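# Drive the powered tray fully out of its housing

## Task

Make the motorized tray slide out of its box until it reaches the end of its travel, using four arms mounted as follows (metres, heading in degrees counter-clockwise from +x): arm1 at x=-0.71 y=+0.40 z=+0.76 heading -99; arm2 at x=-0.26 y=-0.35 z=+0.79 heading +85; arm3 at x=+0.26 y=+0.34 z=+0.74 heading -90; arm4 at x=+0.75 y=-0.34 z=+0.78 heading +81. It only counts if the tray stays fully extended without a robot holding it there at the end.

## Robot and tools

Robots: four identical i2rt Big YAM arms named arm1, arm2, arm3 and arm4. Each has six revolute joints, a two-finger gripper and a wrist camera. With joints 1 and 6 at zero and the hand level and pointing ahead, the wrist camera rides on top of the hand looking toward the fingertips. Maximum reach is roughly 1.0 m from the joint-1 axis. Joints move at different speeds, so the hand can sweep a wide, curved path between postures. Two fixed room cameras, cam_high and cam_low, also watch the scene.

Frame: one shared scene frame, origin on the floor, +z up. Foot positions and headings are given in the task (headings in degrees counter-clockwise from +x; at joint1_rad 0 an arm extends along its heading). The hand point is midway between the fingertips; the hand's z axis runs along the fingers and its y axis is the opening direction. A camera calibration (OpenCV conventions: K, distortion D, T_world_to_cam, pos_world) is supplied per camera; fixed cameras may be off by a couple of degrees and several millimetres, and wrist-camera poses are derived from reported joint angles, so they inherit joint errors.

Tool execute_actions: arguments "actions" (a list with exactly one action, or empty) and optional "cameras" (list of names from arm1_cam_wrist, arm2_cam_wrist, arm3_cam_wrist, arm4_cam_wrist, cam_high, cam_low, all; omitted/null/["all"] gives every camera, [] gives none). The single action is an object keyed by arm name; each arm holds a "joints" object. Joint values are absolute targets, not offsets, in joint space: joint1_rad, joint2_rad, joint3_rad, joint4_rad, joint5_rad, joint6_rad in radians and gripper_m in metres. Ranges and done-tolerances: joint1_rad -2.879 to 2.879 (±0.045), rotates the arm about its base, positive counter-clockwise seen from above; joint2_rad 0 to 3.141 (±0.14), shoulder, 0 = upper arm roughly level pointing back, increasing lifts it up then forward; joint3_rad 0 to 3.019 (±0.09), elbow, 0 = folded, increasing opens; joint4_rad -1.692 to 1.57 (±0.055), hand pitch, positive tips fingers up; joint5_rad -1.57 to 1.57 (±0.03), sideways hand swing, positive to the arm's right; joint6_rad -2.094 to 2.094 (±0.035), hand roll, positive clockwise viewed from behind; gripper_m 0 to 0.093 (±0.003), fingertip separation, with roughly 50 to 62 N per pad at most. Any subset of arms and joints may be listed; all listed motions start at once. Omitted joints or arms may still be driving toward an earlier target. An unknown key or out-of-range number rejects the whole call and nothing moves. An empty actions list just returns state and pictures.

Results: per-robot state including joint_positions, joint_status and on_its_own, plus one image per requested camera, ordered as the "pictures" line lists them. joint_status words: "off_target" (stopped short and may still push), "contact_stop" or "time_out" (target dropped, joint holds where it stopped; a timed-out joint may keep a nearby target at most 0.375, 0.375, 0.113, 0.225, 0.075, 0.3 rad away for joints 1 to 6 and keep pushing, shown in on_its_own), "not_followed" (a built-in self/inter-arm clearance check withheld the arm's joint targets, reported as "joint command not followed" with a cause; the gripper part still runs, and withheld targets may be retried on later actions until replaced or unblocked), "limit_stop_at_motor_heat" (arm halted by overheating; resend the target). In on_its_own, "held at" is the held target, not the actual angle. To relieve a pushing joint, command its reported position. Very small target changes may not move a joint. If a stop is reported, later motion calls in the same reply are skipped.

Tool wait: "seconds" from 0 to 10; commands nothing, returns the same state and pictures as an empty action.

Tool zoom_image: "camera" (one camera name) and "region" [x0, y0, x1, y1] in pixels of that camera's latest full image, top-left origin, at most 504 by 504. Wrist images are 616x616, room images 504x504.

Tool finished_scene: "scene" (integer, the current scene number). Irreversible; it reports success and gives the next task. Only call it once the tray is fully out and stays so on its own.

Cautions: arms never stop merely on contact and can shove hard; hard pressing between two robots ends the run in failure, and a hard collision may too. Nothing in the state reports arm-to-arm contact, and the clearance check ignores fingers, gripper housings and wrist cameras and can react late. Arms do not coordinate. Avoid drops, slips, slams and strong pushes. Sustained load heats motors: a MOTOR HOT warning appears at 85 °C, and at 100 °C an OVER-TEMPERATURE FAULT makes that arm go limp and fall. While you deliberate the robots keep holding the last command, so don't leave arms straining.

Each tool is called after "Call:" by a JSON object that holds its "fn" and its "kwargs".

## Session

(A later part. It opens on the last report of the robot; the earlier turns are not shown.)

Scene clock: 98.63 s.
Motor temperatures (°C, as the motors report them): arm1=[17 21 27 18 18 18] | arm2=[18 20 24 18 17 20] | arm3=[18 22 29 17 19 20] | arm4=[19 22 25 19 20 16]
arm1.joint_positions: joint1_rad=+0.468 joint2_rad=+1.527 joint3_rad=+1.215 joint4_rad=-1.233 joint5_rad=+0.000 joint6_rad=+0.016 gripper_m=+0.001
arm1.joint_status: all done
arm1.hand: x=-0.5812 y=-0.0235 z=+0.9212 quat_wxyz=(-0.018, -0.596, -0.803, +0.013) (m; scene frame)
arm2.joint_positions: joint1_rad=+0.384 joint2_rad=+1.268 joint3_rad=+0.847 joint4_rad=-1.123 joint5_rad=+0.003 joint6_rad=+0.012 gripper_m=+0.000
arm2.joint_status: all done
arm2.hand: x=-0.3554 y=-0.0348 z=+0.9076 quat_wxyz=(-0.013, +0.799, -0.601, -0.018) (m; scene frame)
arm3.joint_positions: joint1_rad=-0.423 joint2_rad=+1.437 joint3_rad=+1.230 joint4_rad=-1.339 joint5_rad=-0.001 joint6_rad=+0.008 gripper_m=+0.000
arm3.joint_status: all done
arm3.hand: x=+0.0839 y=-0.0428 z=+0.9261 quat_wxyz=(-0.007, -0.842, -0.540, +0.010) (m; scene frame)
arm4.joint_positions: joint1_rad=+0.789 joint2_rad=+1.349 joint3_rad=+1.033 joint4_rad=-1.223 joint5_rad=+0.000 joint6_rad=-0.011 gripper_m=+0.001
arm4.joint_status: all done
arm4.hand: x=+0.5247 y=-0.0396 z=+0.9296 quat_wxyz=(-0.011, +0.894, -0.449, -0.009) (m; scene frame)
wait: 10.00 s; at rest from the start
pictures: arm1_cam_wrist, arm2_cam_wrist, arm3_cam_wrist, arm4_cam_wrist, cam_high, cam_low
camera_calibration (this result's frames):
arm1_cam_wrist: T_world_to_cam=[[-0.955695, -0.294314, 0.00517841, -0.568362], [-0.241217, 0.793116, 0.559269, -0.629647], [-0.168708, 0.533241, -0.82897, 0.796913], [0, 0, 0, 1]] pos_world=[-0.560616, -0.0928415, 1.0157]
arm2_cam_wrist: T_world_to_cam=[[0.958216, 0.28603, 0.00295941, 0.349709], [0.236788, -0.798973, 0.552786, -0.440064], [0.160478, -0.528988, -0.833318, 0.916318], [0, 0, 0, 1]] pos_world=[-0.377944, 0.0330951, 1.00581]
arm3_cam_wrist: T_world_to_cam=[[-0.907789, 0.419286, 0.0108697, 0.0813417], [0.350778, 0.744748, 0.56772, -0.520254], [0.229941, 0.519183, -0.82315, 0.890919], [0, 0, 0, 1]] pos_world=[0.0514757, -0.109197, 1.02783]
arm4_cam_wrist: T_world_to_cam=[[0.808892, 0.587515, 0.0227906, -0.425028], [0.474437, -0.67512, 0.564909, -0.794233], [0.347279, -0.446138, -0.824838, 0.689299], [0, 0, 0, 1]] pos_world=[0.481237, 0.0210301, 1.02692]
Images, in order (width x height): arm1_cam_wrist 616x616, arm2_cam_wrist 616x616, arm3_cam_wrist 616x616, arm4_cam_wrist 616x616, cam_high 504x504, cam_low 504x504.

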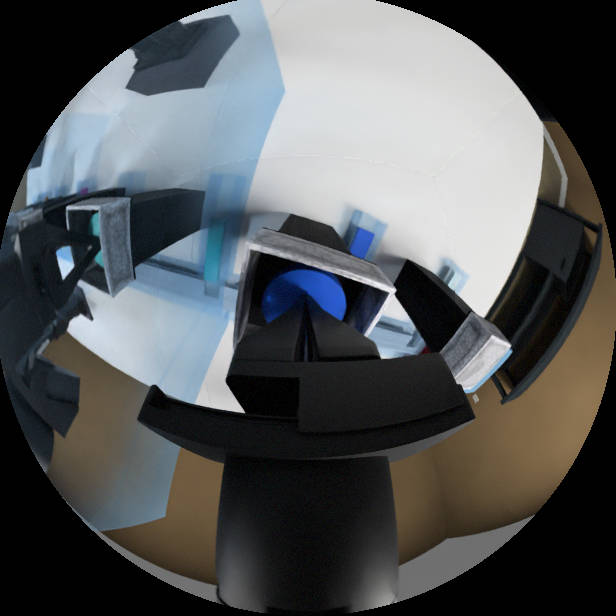

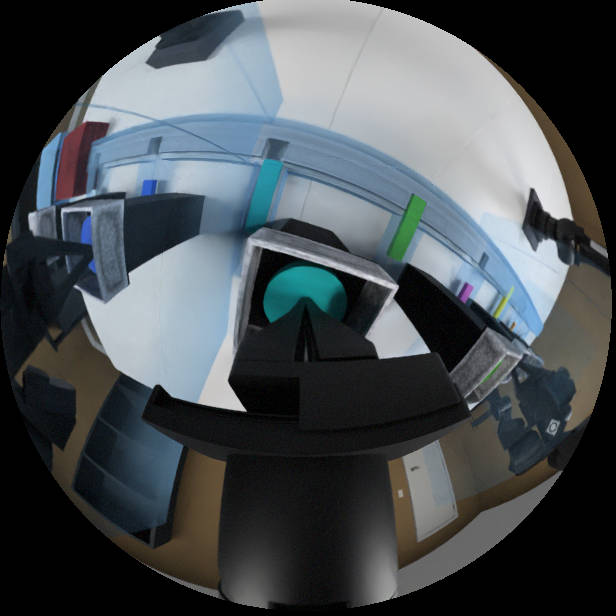

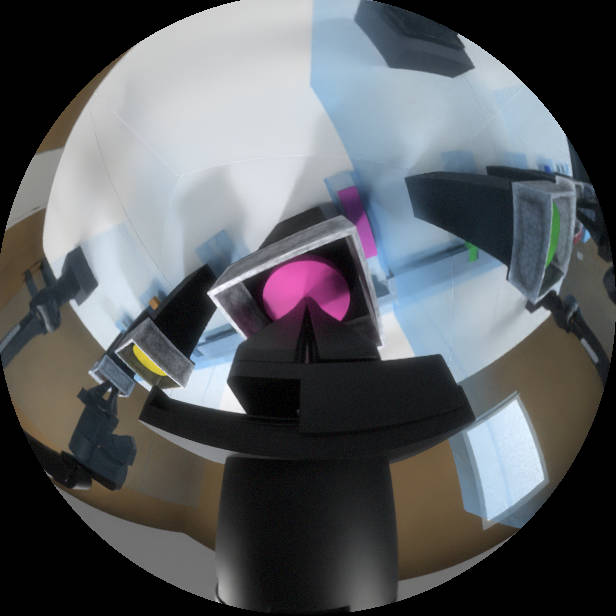

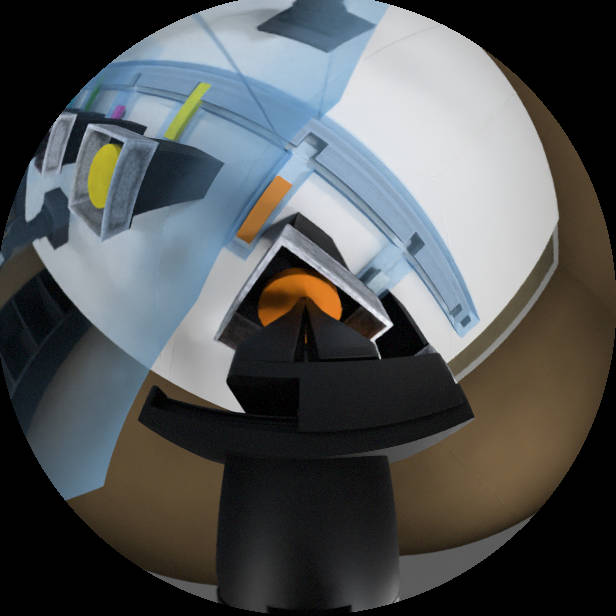

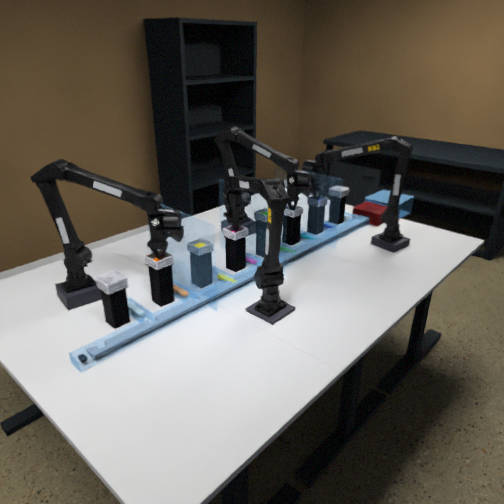

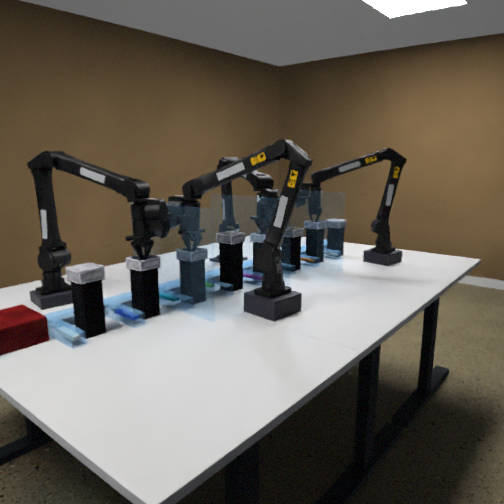

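Call:
{"fn": "wait", "kwargs": {"seconds": 10}}

Call:
{"fn": "wait", "kwargs": {"seconds": 10}}

Call:
{"fn": "wait", "kwargs": {"seconds": 10}}

Call:
{"fn": "wait", "kwargs": {"seconds": 10}}

Call:
{"fn": "wait", "kwargs": {"seconds": 10}}

Scene clock: 115.77 s.
Motor temperatures (°C, as the motors report them): arm1=[17 21 27 18 18 18] | arm2=[18 20 24 18 17 20] | arm3=[18 22 28 17 19 20] | arm4=[19 22 25 19 20 16]
arm1.joint_positions: joint1_rad=+0.468 joint2_rad=+1.527 joint3_rad=+1.215 joint4_rad=-1.233 joint5_rad=+0.000 joint6_rad=+0.016 gripper_m=+0.001
arm1.joint_status: all done
arm1.hand: x=-0.5812 y=-0.0235 z=+0.9212 quat_wxyz=(-0.018, -0.596, -0.803, +0.013) (m; scene frame)
arm2.joint_positions: joint1_rad=+0.384 joint2_rad=+1.268 joint3_rad=+0.847 joint4_rad=-1.123 joint5_rad=+0.003 joint6_rad=+0.012 gripper_m=+0.000
arm2.joint_status: all done
arm2.hand: x=-0.3554 y=-0.0348 z=+0.9076 quat_wxyz=(-0.013, +0.799, -0.601, -0.018) (m; scene frame)
arm3.joint_positions: joint1_rad=-0.423 joint2_rad=+1.437 joint3_rad=+1.230 joint4_rad=-1.339 joint5_rad=-0.001 joint6_rad=+0.008 gripper_m=+0.000
arm3.joint_status: all done
arm3.hand: x=+0.0839 y=-0.0428 z=+0.9261 quat_wxyz=(-0.007, -0.842, -0.540, +0.010) (m; scene frame)
arm4.joint_positions: joint1_rad=+0.789 joint2_rad=+1.349 joint3_rad=+1.033 joint4_rad=-1.223 joint5_rad=+0.000 joint6_rad=-0.011 gripper_m=+0.001
arm4.joint_status: all done
arm4.hand: x=+0.5247 y=-0.0396 z=+0.9296 quat_wxyz=(-0.011, +0.894, -0.449, -0.009) (m; scene frame)
wait: 10.00 s; at rest from the start
pictures: arm1_cam_wrist, arm2_cam_wrist, arm3_cam_wrist, arm4_cam_wrist, cam_high, cam_low
camera_calibration (this result's frames):
arm1_cam_wrist: T_world_to_cam=[[-0.955695, -0.294314, 0.00517841, -0.568362], [-0.241217, 0.793116, 0.559269, -0.629647], [-0.168708, 0.533241, -0.82897, 0.796913], [0, 0, 0, 1]] pos_world=[-0.560616, -0.0928415, 1.0157]
arm2_cam_wrist: T_world_to_cam=[[0.958216, 0.28603, 0.00295941, 0.349709], [0.236788, -0.798973, 0.552786, -0.440064], [0.160478, -0.528988, -0.833318, 0.916318], [0, 0, 0, 1]] pos_world=[-0.377944, 0.0330951, 1.00581]
arm3_cam_wrist: T_world_to_cam=[[-0.907789, 0.419286, 0.0108697, 0.0813417], [0.350778, 0.744748, 0.56772, -0.520254], [0.229941, 0.519183, -0.82315, 0.890919], [0, 0, 0, 1]] pos_world=[0.0514757, -0.109197, 1.02783]
arm4_cam_wrist: T_world_to_cam=[[0.808892, 0.587515, 0.0227906, -0.425028], [0.474437, -0.67512, 0.564909, -0.794233], [0.347279, -0.446138, -0.824838, 0.689299], [0, 0, 0, 1]] pos_world=[0.481237, 0.0210301, 1.02692]
Images, in order (width x height): arm1_cam_wrist 616x616, arm2_cam_wrist 616x616, arm3_cam_wrist 616x616, arm4_cam_wrist 616x616, cam_high 504x504, cam_low 504x504.

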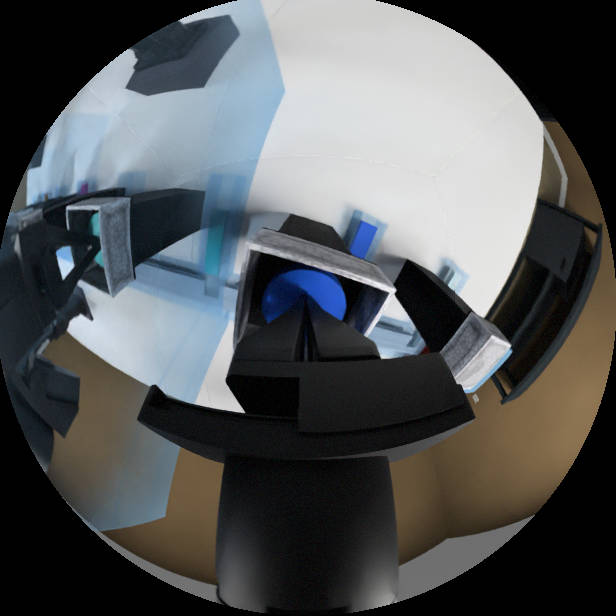

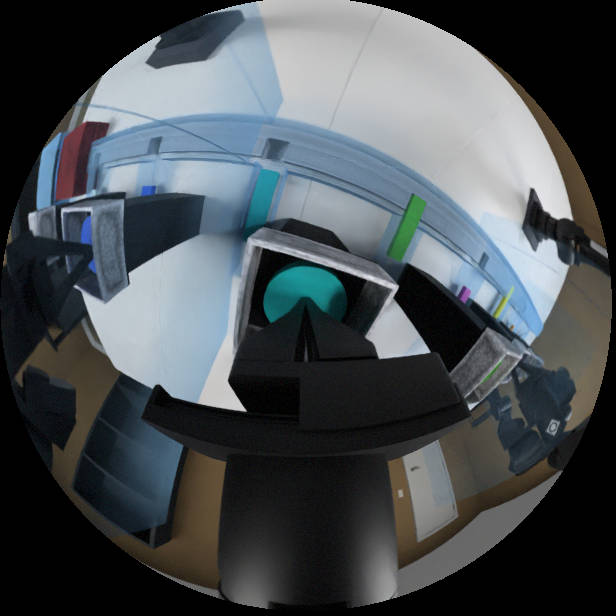

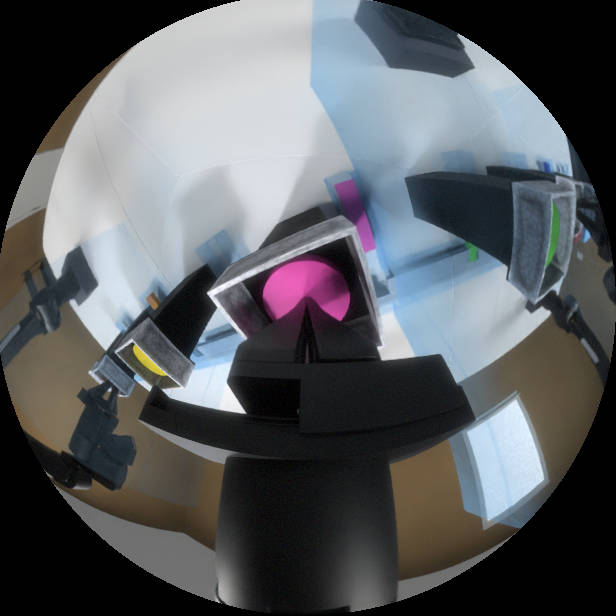

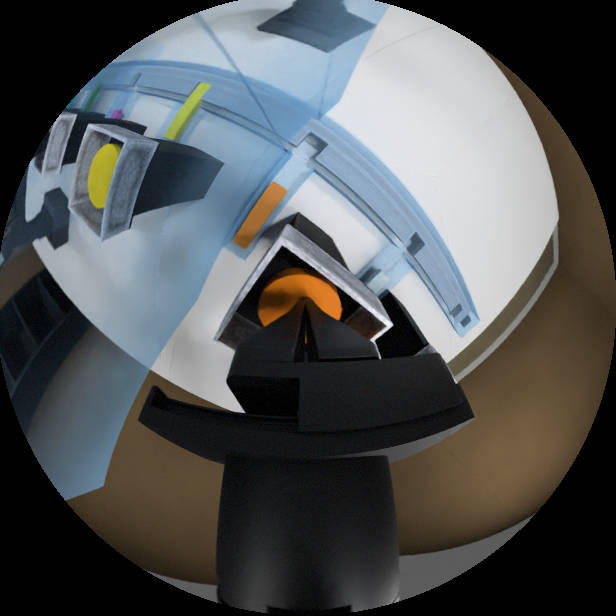

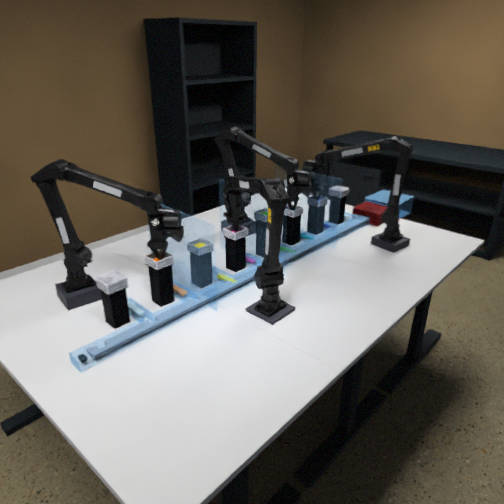

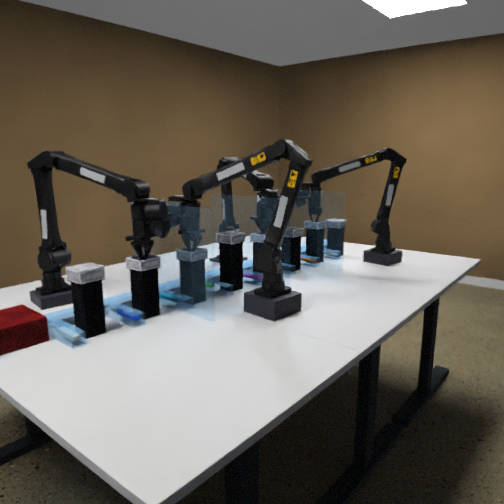

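Scene clock: 125.77 s.
Motor temperatures (°C, as the motors report them): arm1=[17 21 27 18 18 18] | arm2=[18 20 24 18 17 20] | arm3=[18 22 28 17 19 20] | arm4=[19 22 25 19 20 16]
arm1.joint_positions: joint1_rad=+0.468 joint2_rad=+1.527 joint3_rad=+1.215 joint4_rad=-1.233 joint5_rad=+0.000 joint6_rad=+0.016 gripper_m=+0.001
arm1.joint_status: all done
arm1.hand: x=-0.5812 y=-0.0235 z=+0.9212 quat_wxyz=(-0.018, -0.596, -0.803, +0.013) (m; scene frame)
arm2.joint_positions: joint1_rad=+0.384 joint2_rad=+1.268 joint3_rad=+0.847 joint4_rad=-1.123 joint5_rad=+0.003 joint6_rad=+0.012 gripper_m=+0.000
arm2.joint_status: all done
arm2.hand: x=-0.3554 y=-0.0348 z=+0.9076 quat_wxyz=(-0.013, +0.799, -0.601, -0.018) (m; scene frame)
arm3.joint_positions: joint1_rad=-0.423 joint2_rad=+1.437 joint3_rad=+1.230 joint4_rad=-1.339 joint5_rad=-0.001 joint6_rad=+0.008 gripper_m=+0.000
arm3.joint_status: all done
arm3.hand: x=+0.0839 y=-0.0428 z=+0.9261 quat_wxyz=(-0.007, -0.842, -0.540, +0.010) (m; scene frame)
arm4.joint_positions: joint1_rad=+0.789 joint2_rad=+1.349 joint3_rad=+1.033 joint4_rad=-1.223 joint5_rad=+0.000 joint6_rad=-0.011 gripper_m=+0.001
arm4.joint_status: all done
arm4.hand: x=+0.5247 y=-0.0396 z=+0.9296 quat_wxyz=(-0.011, +0.894, -0.449, -0.009) (m; scene frame)
wait: 10.00 s; at rest by 0.27 s
pictures: arm1_cam_wrist, arm2_cam_wrist, arm3_cam_wrist, arm4_cam_wrist, cam_high, cam_low
camera_calibration (this result's frames):
arm1_cam_wrist: T_world_to_cam=[[-0.955695, -0.294314, 0.00517841, -0.568362], [-0.241217, 0.793116, 0.559269, -0.629647], [-0.168708, 0.533241, -0.82897, 0.796913], [0, 0, 0, 1]] pos_world=[-0.560616, -0.0928415, 1.0157]
arm2_cam_wrist: T_world_to_cam=[[0.958216, 0.28603, 0.00295941, 0.349709], [0.236788, -0.798973, 0.552786, -0.440064], [0.160478, -0.528988, -0.833318, 0.916318], [0, 0, 0, 1]] pos_world=[-0.377944, 0.0330951, 1.00581]
arm3_cam_wrist: T_world_to_cam=[[-0.907789, 0.419286, 0.0108697, 0.0813417], [0.350778, 0.744748, 0.56772, -0.520254], [0.229941, 0.519183, -0.82315, 0.890919], [0, 0, 0, 1]] pos_world=[0.0514757, -0.109197, 1.02783]
arm4_cam_wrist: T_world_to_cam=[[0.808892, 0.587515, 0.0227906, -0.425028], [0.474437, -0.67512, 0.564909, -0.794233], [0.347279, -0.446138, -0.824838, 0.689299], [0, 0, 0, 1]] pos_world=[0.481237, 0.0210301, 1.02692]
Images, in order (width x height): arm1_cam_wrist 616x616, arm2_cam_wrist 616x616, arm3_cam_wrist 616x616, arm4_cam_wrist 616x616, cam_high 504x504, cam_low 504x504.

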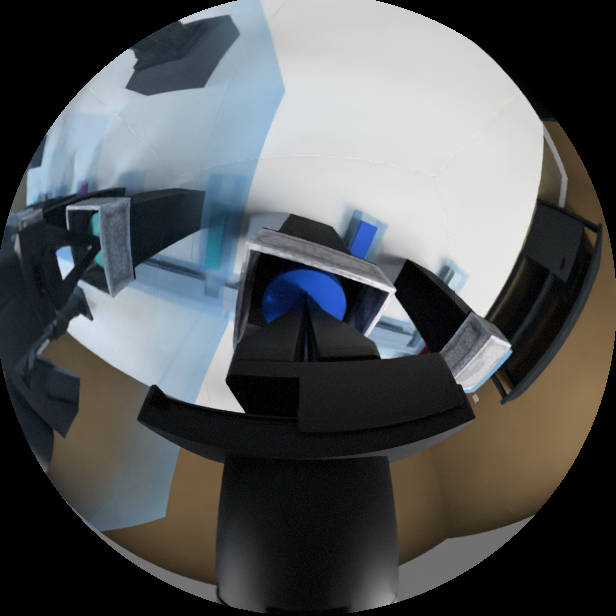

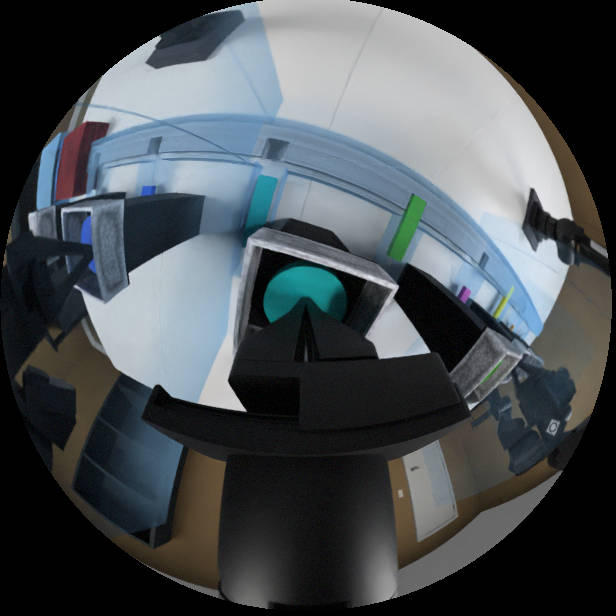

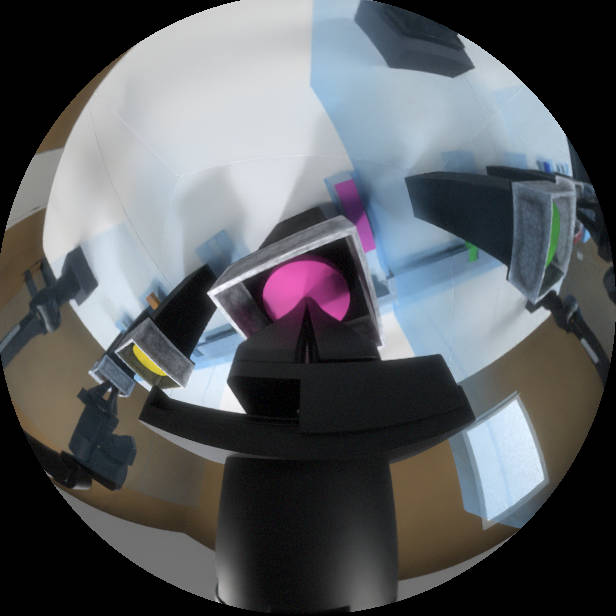

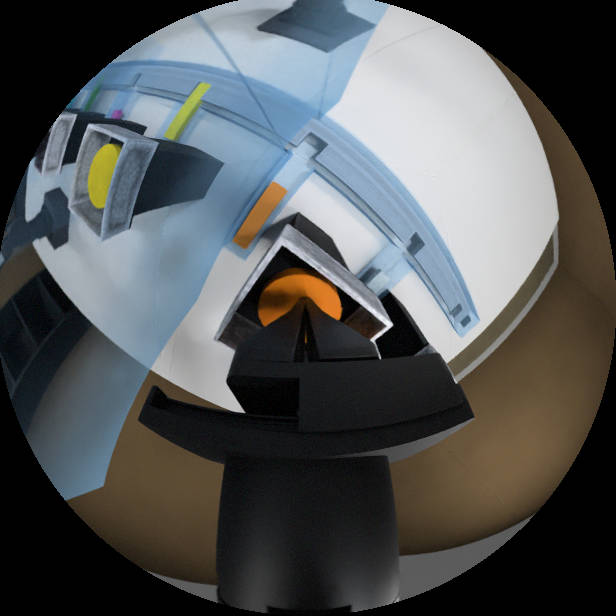

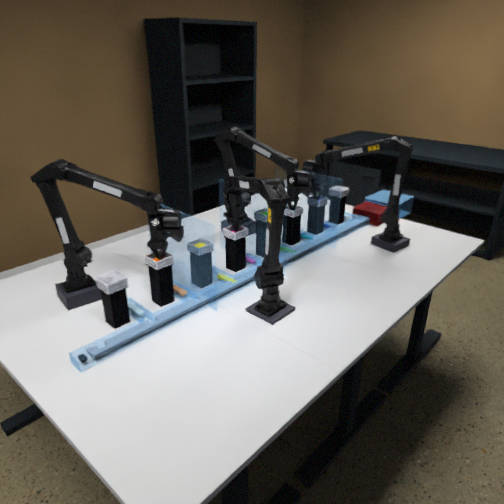

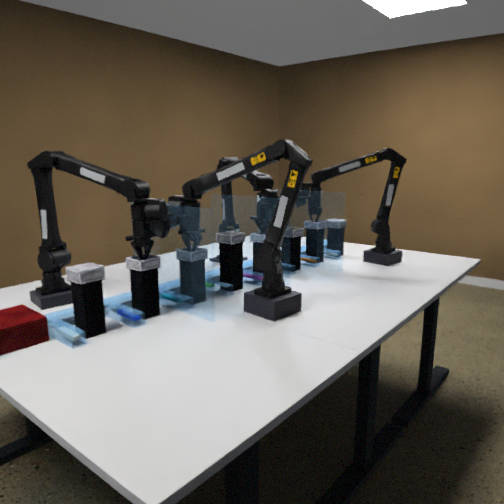

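Scene clock: 135.77 s.
Motor temperatures (°C, as the motors report them): arm1=[17 21 27 18 18 18] | arm2=[18 20 24 18 17 20] | arm3=[18 22 28 17 19 20] | arm4=[19 22 25 19 20 16]
arm1.joint_positions: joint1_rad=+0.468 joint2_rad=+1.527 joint3_rad=+1.215 joint4_rad=-1.233 joint5_rad=+0.000 joint6_rad=+0.016 gripper_m=+0.001
arm1.joint_status: all done
arm1.hand: x=-0.5812 y=-0.0235 z=+0.9212 quat_wxyz=(-0.018, -0.596, -0.803, +0.013) (m; scene frame)
arm2.joint_positions: joint1_rad=+0.384 joint2_rad=+1.268 joint3_rad=+0.847 joint4_rad=-1.123 joint5_rad=+0.003 joint6_rad=+0.012 gripper_m=+0.000
arm2.joint_status: all done
arm2.hand: x=-0.3554 y=-0.0348 z=+0.9076 quat_wxyz=(-0.013, +0.799, -0.601, -0.018) (m; scene frame)
arm3.joint_positions: joint1_rad=-0.423 joint2_rad=+1.437 joint3_rad=+1.230 joint4_rad=-1.339 joint5_rad=-0.001 joint6_rad=+0.008 gripper_m=+0.000
arm3.joint_status: all done
arm3.hand: x=+0.0839 y=-0.0428 z=+0.9261 quat_wxyz=(-0.007, -0.842, -0.540, +0.010) (m; scene frame)
arm4.joint_positions: joint1_rad=+0.789 joint2_rad=+1.349 joint3_rad=+1.033 joint4_rad=-1.223 joint5_rad=+0.000 joint6_rad=-0.011 gripper_m=+0.001
arm4.joint_status: all done
arm4.hand: x=+0.5247 y=-0.0396 z=+0.9296 quat_wxyz=(-0.011, +0.894, -0.449, -0.009) (m; scene frame)
wait: 10.00 s; at rest by 0.27 s
pictures: arm1_cam_wrist, arm2_cam_wrist, arm3_cam_wrist, arm4_cam_wrist, cam_high, cam_low
camera_calibration (this result's frames):
arm1_cam_wrist: T_world_to_cam=[[-0.955695, -0.294314, 0.00517841, -0.568362], [-0.241217, 0.793116, 0.559269, -0.629647], [-0.168708, 0.533241, -0.82897, 0.796913], [0, 0, 0, 1]] pos_world=[-0.560616, -0.0928415, 1.0157]
arm2_cam_wrist: T_world_to_cam=[[0.958216, 0.28603, 0.00295941, 0.349709], [0.236788, -0.798973, 0.552786, -0.440064], [0.160478, -0.528988, -0.833318, 0.916318], [0, 0, 0, 1]] pos_world=[-0.377944, 0.0330951, 1.00581]
arm3_cam_wrist: T_world_to_cam=[[-0.907789, 0.419286, 0.0108697, 0.0813417], [0.350778, 0.744748, 0.56772, -0.520254], [0.229941, 0.519183, -0.82315, 0.890919], [0, 0, 0, 1]] pos_world=[0.0514757, -0.109197, 1.02783]
arm4_cam_wrist: T_world_to_cam=[[0.808892, 0.587515, 0.0227906, -0.425028], [0.474437, -0.67512, 0.564909, -0.794233], [0.347279, -0.446138, -0.824838, 0.689299], [0, 0, 0, 1]] pos_world=[0.481237, 0.0210301, 1.02692]
Images, in order (width x height): arm1_cam_wrist 616x616, arm2_cam_wrist 616x616, arm3_cam_wrist 616x616, arm4_cam_wrist 616x616, cam_high 504x504, cam_low 504x504.

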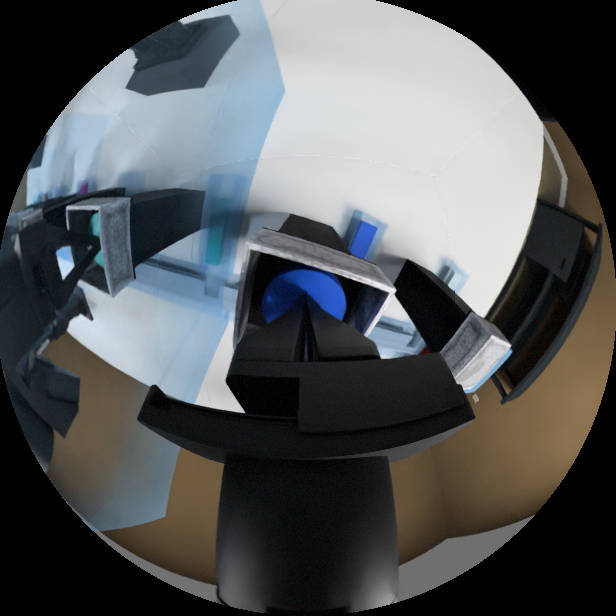

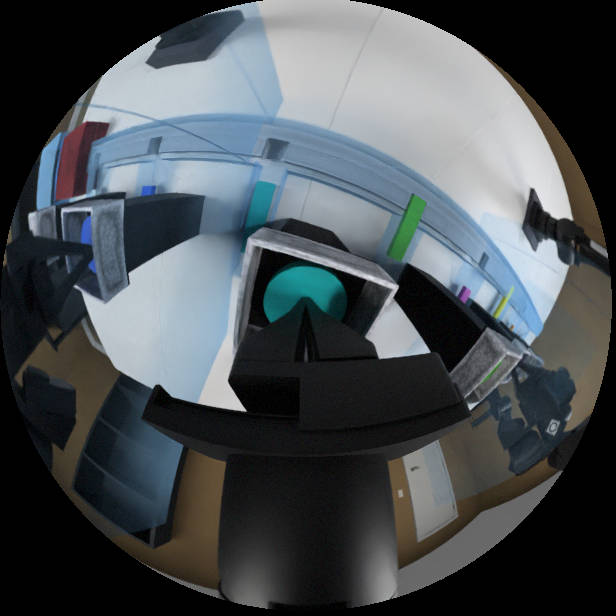

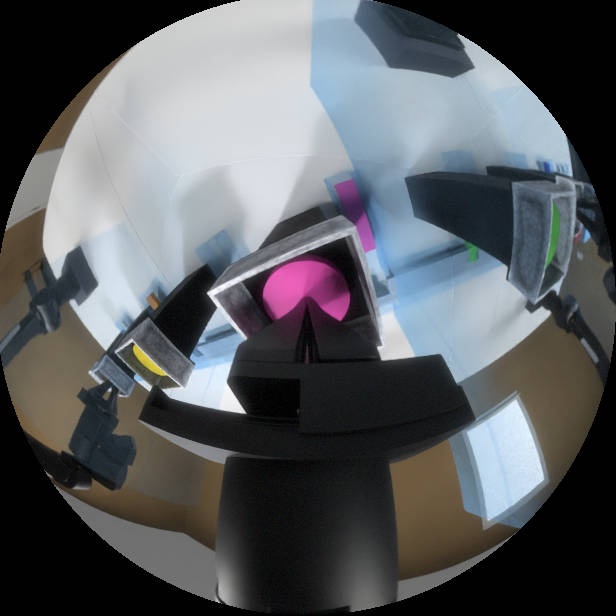

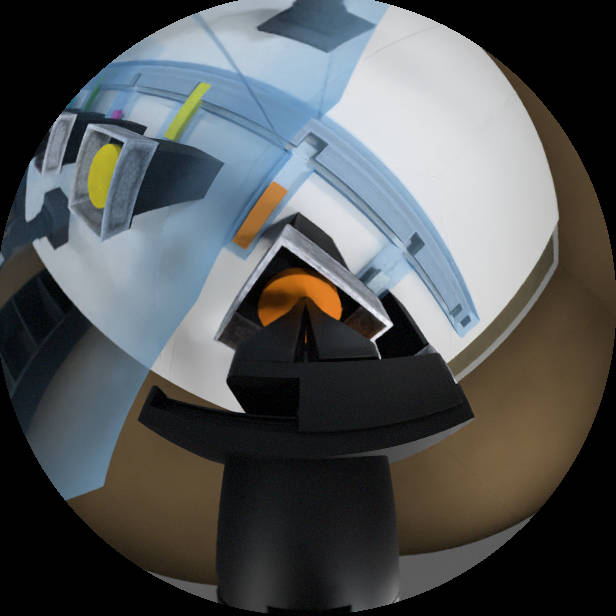

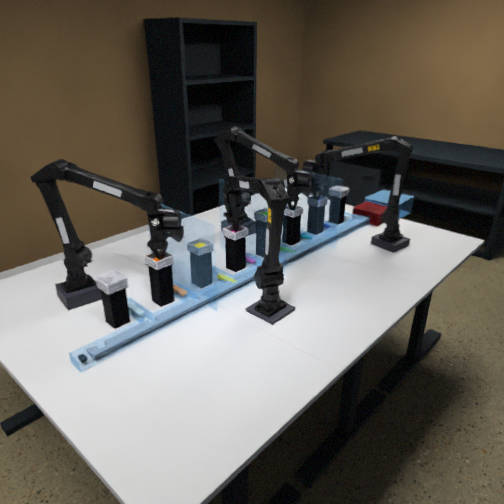

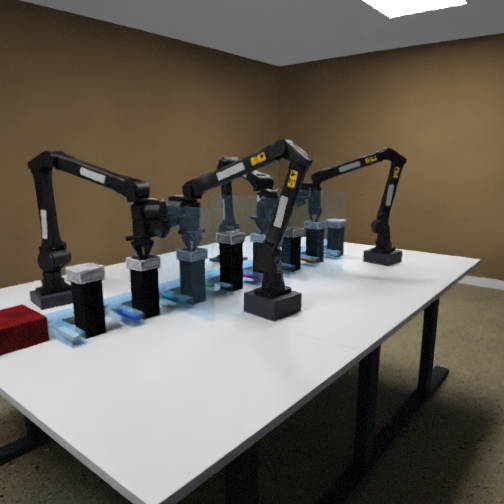

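Scene clock: 145.77 s.
Motor temperatures (°C, as the motors report them): arm1=[17 21 27 18 18 18] | arm2=[18 20 24 18 17 20] | arm3=[18 22 28 17 19 20] | arm4=[19 22 25 19 20 16]
arm1.joint_positions: joint1_rad=+0.468 joint2_rad=+1.527 joint3_rad=+1.215 joint4_rad=-1.233 joint5_rad=+0.000 joint6_rad=+0.016 gripper_m=+0.001
arm1.joint_status: all done
arm1.hand: x=-0.5812 y=-0.0235 z=+0.9212 quat_wxyz=(-0.018, -0.596, -0.803, +0.013) (m; scene frame)
arm2.joint_positions: joint1_rad=+0.384 joint2_rad=+1.268 joint3_rad=+0.847 joint4_rad=-1.123 joint5_rad=+0.003 joint6_rad=+0.012 gripper_m=+0.000
arm2.joint_status: all done
arm2.hand: x=-0.3554 y=-0.0348 z=+0.9076 quat_wxyz=(-0.013, +0.799, -0.601, -0.018) (m; scene frame)
arm3.joint_positions: joint1_rad=-0.423 joint2_rad=+1.437 joint3_rad=+1.230 joint4_rad=-1.339 joint5_rad=-0.001 joint6_rad=+0.008 gripper_m=+0.000
arm3.joint_status: all done
arm3.hand: x=+0.0839 y=-0.0428 z=+0.9261 quat_wxyz=(-0.007, -0.842, -0.540, +0.010) (m; scene frame)
arm4.joint_positions: joint1_rad=+0.789 joint2_rad=+1.349 joint3_rad=+1.033 joint4_rad=-1.223 joint5_rad=+0.000 joint6_rad=-0.011 gripper_m=+0.001
arm4.joint_status: all done
arm4.hand: x=+0.5247 y=-0.0396 z=+0.9296 quat_wxyz=(-0.011, +0.894, -0.449, -0.009) (m; scene frame)
wait: 10.00 s; at rest by 0.27 s
pictures: arm1_cam_wrist, arm2_cam_wrist, arm3_cam_wrist, arm4_cam_wrist, cam_high, cam_low
camera_calibration (this result's frames):
arm1_cam_wrist: T_world_to_cam=[[-0.955695, -0.294314, 0.00517841, -0.568362], [-0.241217, 0.793116, 0.559269, -0.629647], [-0.168708, 0.533241, -0.82897, 0.796913], [0, 0, 0, 1]] pos_world=[-0.560616, -0.0928415, 1.0157]
arm2_cam_wrist: T_world_to_cam=[[0.958216, 0.28603, 0.00295941, 0.349709], [0.236788, -0.798973, 0.552786, -0.440064], [0.160478, -0.528988, -0.833318, 0.916318], [0, 0, 0, 1]] pos_world=[-0.377944, 0.0330951, 1.00581]
arm3_cam_wrist: T_world_to_cam=[[-0.907789, 0.419286, 0.0108697, 0.0813417], [0.350778, 0.744748, 0.56772, -0.520254], [0.229941, 0.519183, -0.82315, 0.890919], [0, 0, 0, 1]] pos_world=[0.0514757, -0.109197, 1.02783]
arm4_cam_wrist: T_world_to_cam=[[0.808892, 0.587515, 0.0227906, -0.425028], [0.474437, -0.67512, 0.564909, -0.794233], [0.347279, -0.446138, -0.824838, 0.689299], [0, 0, 0, 1]] pos_world=[0.481237, 0.0210301, 1.02692]
Images, in order (width x height): arm1_cam_wrist 616x616, arm2_cam_wrist 616x616, arm3_cam_wrist 616x616, arm4_cam_wrist 616x616, cam_high 504x504, cam_low 504x504.

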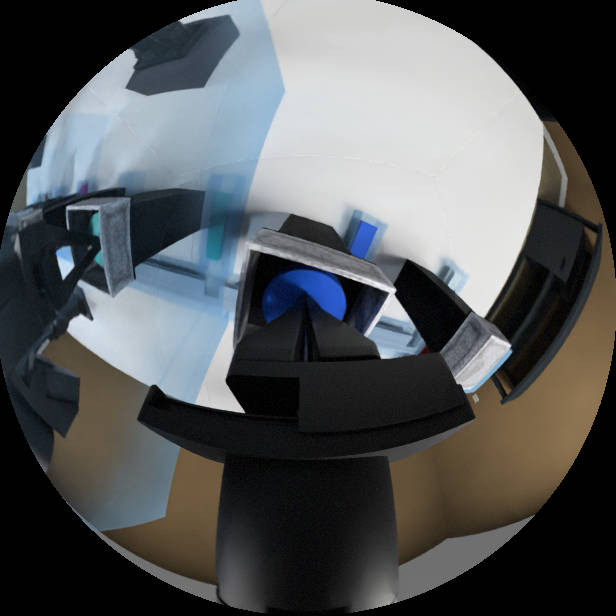

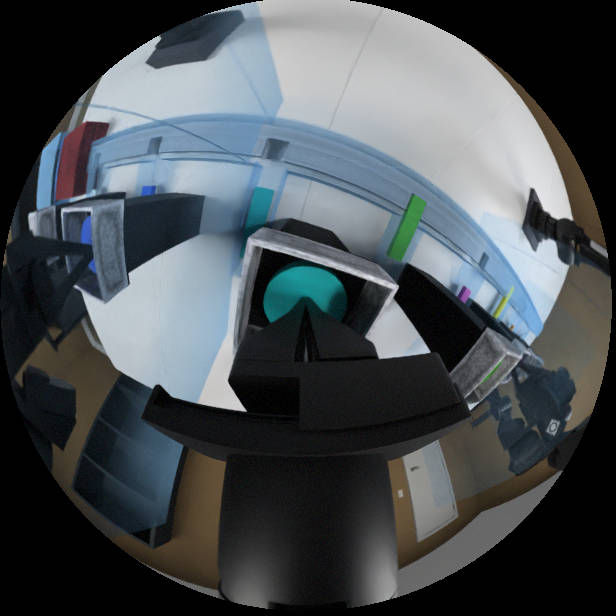

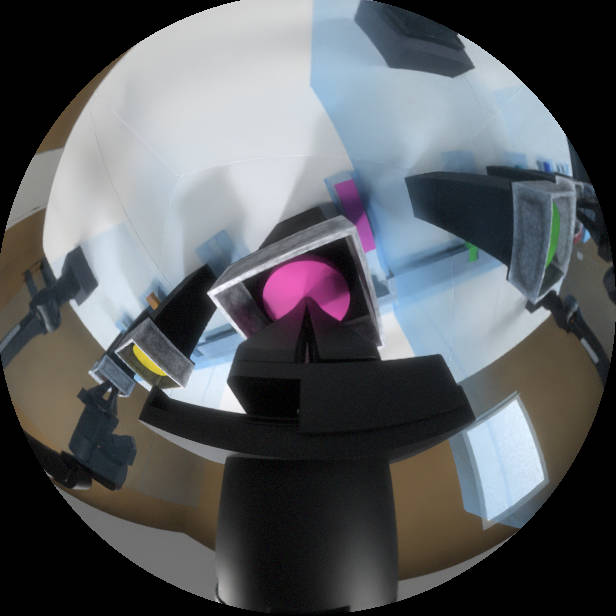

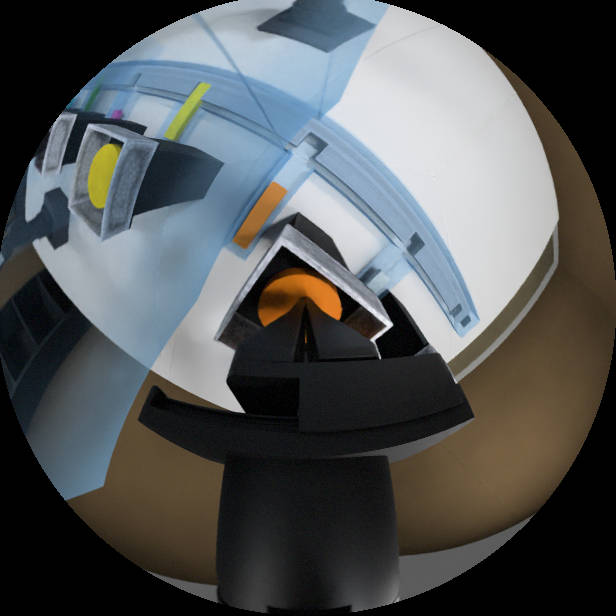

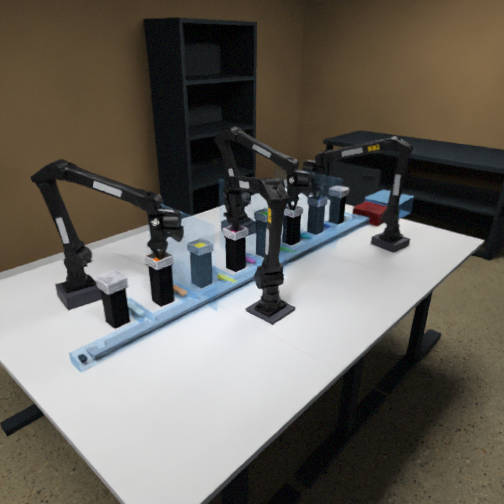

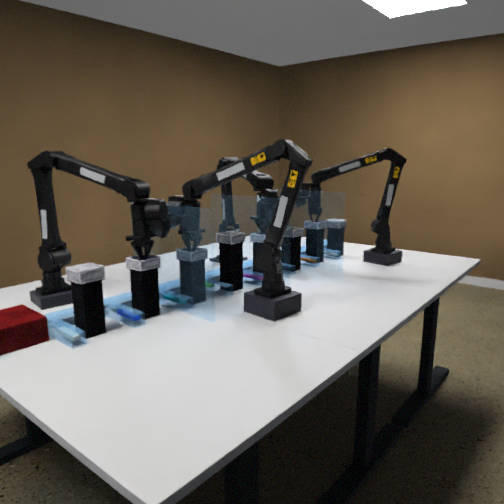

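Scene clock: 155.77 s.
Motor temperatures (°C, as the motors report them): arm1=[17 21 27 18 18 18] | arm2=[18 20 24 18 17 20] | arm3=[18 22 28 17 19 20] | arm4=[19 22 25 19 20 16]
arm1.joint_positions: joint1_rad=+0.468 joint2_rad=+1.527 joint3_rad=+1.215 joint4_rad=-1.233 joint5_rad=+0.000 joint6_rad=+0.016 gripper_m=+0.001
arm1.joint_status: all done
arm1.hand: x=-0.5812 y=-0.0235 z=+0.9212 quat_wxyz=(-0.018, -0.596, -0.803, +0.013) (m; scene frame)
arm2.joint_positions: joint1_rad=+0.384 joint2_rad=+1.268 joint3_rad=+0.847 joint4_rad=-1.123 joint5_rad=+0.003 joint6_rad=+0.012 gripper_m=+0.000
arm2.joint_status: all done
arm2.hand: x=-0.3554 y=-0.0348 z=+0.9076 quat_wxyz=(-0.013, +0.799, -0.601, -0.018) (m; scene frame)
arm3.joint_positions: joint1_rad=-0.423 joint2_rad=+1.437 joint3_rad=+1.230 joint4_rad=-1.339 joint5_rad=-0.001 joint6_rad=+0.008 gripper_m=+0.000
arm3.joint_status: all done
arm3.hand: x=+0.0839 y=-0.0428 z=+0.9261 quat_wxyz=(-0.007, -0.842, -0.540, +0.010) (m; scene frame)
arm4.joint_positions: joint1_rad=+0.789 joint2_rad=+1.349 joint3_rad=+1.033 joint4_rad=-1.223 joint5_rad=+0.000 joint6_rad=-0.011 gripper_m=+0.001
arm4.joint_status: all done
arm4.hand: x=+0.5247 y=-0.0396 z=+0.9296 quat_wxyz=(-0.011, +0.894, -0.449, -0.009) (m; scene frame)
wait: 10.00 s; at rest by 0.27 s
pictures: arm1_cam_wrist, arm2_cam_wrist, arm3_cam_wrist, arm4_cam_wrist, cam_high, cam_low
camera_calibration (this result's frames):
arm1_cam_wrist: T_world_to_cam=[[-0.955695, -0.294314, 0.00517841, -0.568362], [-0.241217, 0.793116, 0.559269, -0.629647], [-0.168708, 0.533241, -0.82897, 0.796913], [0, 0, 0, 1]] pos_world=[-0.560616, -0.0928415, 1.0157]
arm2_cam_wrist: T_world_to_cam=[[0.958216, 0.28603, 0.00295941, 0.349709], [0.236788, -0.798973, 0.552786, -0.440064], [0.160478, -0.528988, -0.833318, 0.916318], [0, 0, 0, 1]] pos_world=[-0.377944, 0.0330951, 1.00581]
arm3_cam_wrist: T_world_to_cam=[[-0.907789, 0.419286, 0.0108697, 0.0813417], [0.350778, 0.744748, 0.56772, -0.520254], [0.229941, 0.519183, -0.82315, 0.890919], [0, 0, 0, 1]] pos_world=[0.0514757, -0.109197, 1.02783]
arm4_cam_wrist: T_world_to_cam=[[0.808892, 0.587515, 0.0227906, -0.425028], [0.474437, -0.67512, 0.564909, -0.794233], [0.347279, -0.446138, -0.824838, 0.689299], [0, 0, 0, 1]] pos_world=[0.481237, 0.0210301, 1.02692]
Images, in order (width x height): arm1_cam_wrist 616x616, arm2_cam_wrist 616x616, arm3_cam_wrist 616x616, arm4_cam_wrist 616x616, cam_high 504x504, cam_low 504x504.

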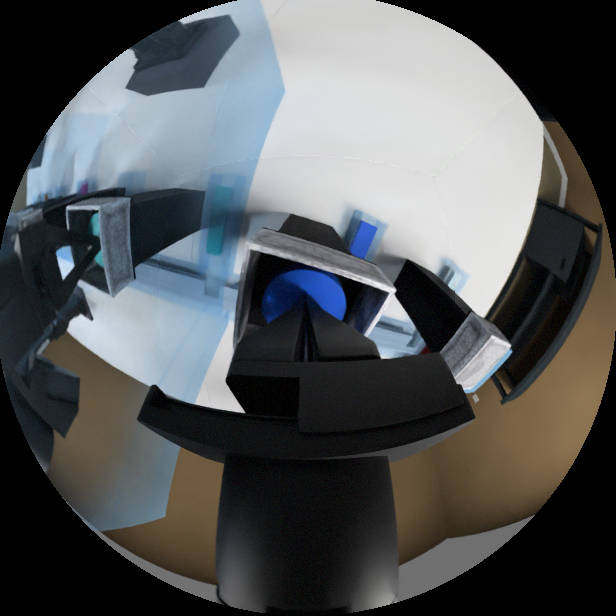

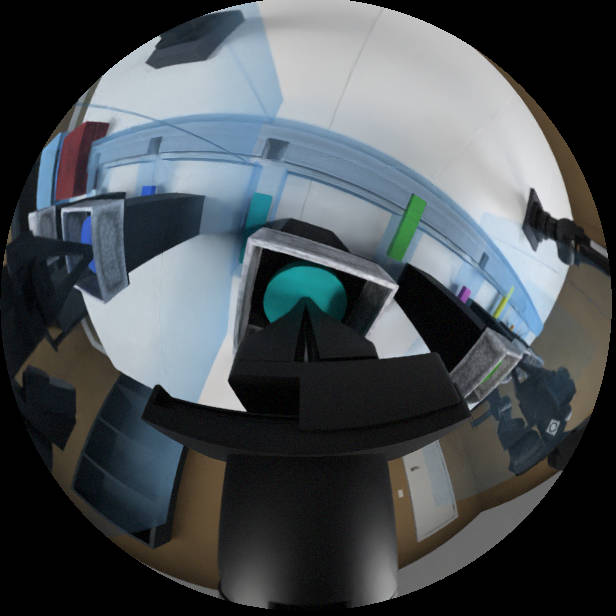

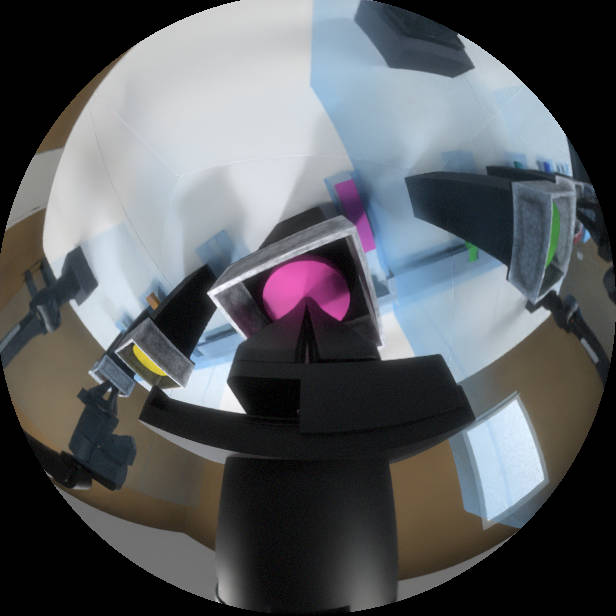

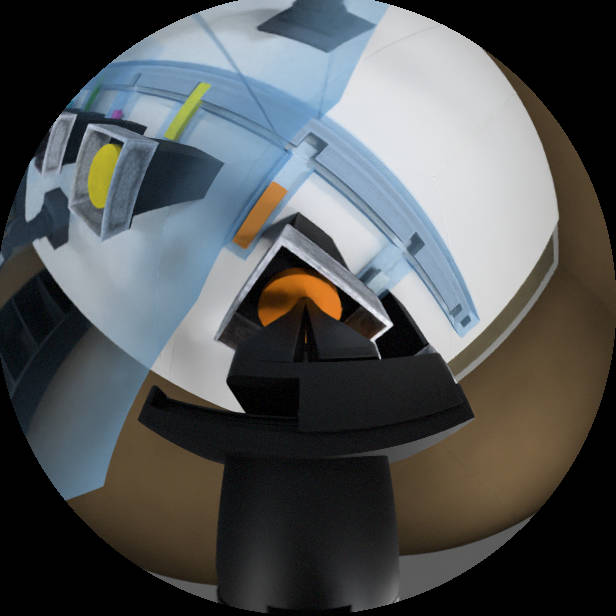

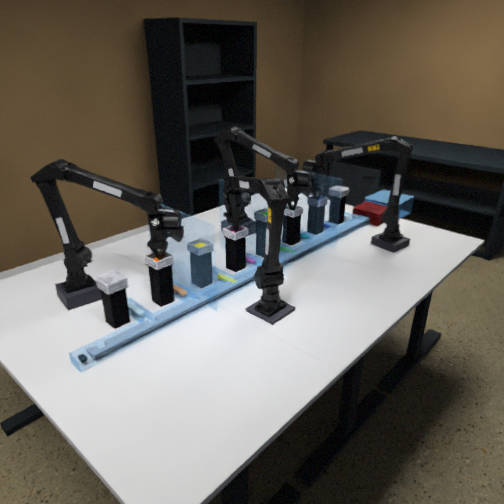

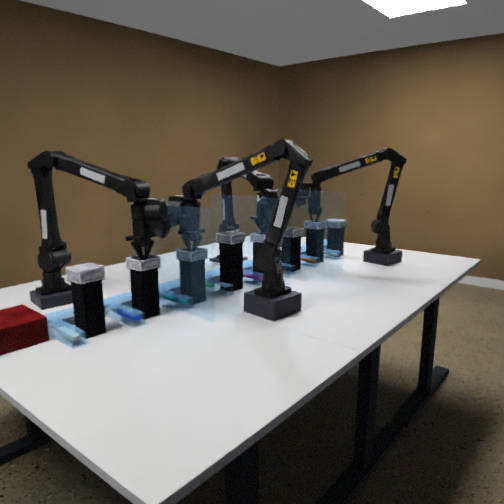

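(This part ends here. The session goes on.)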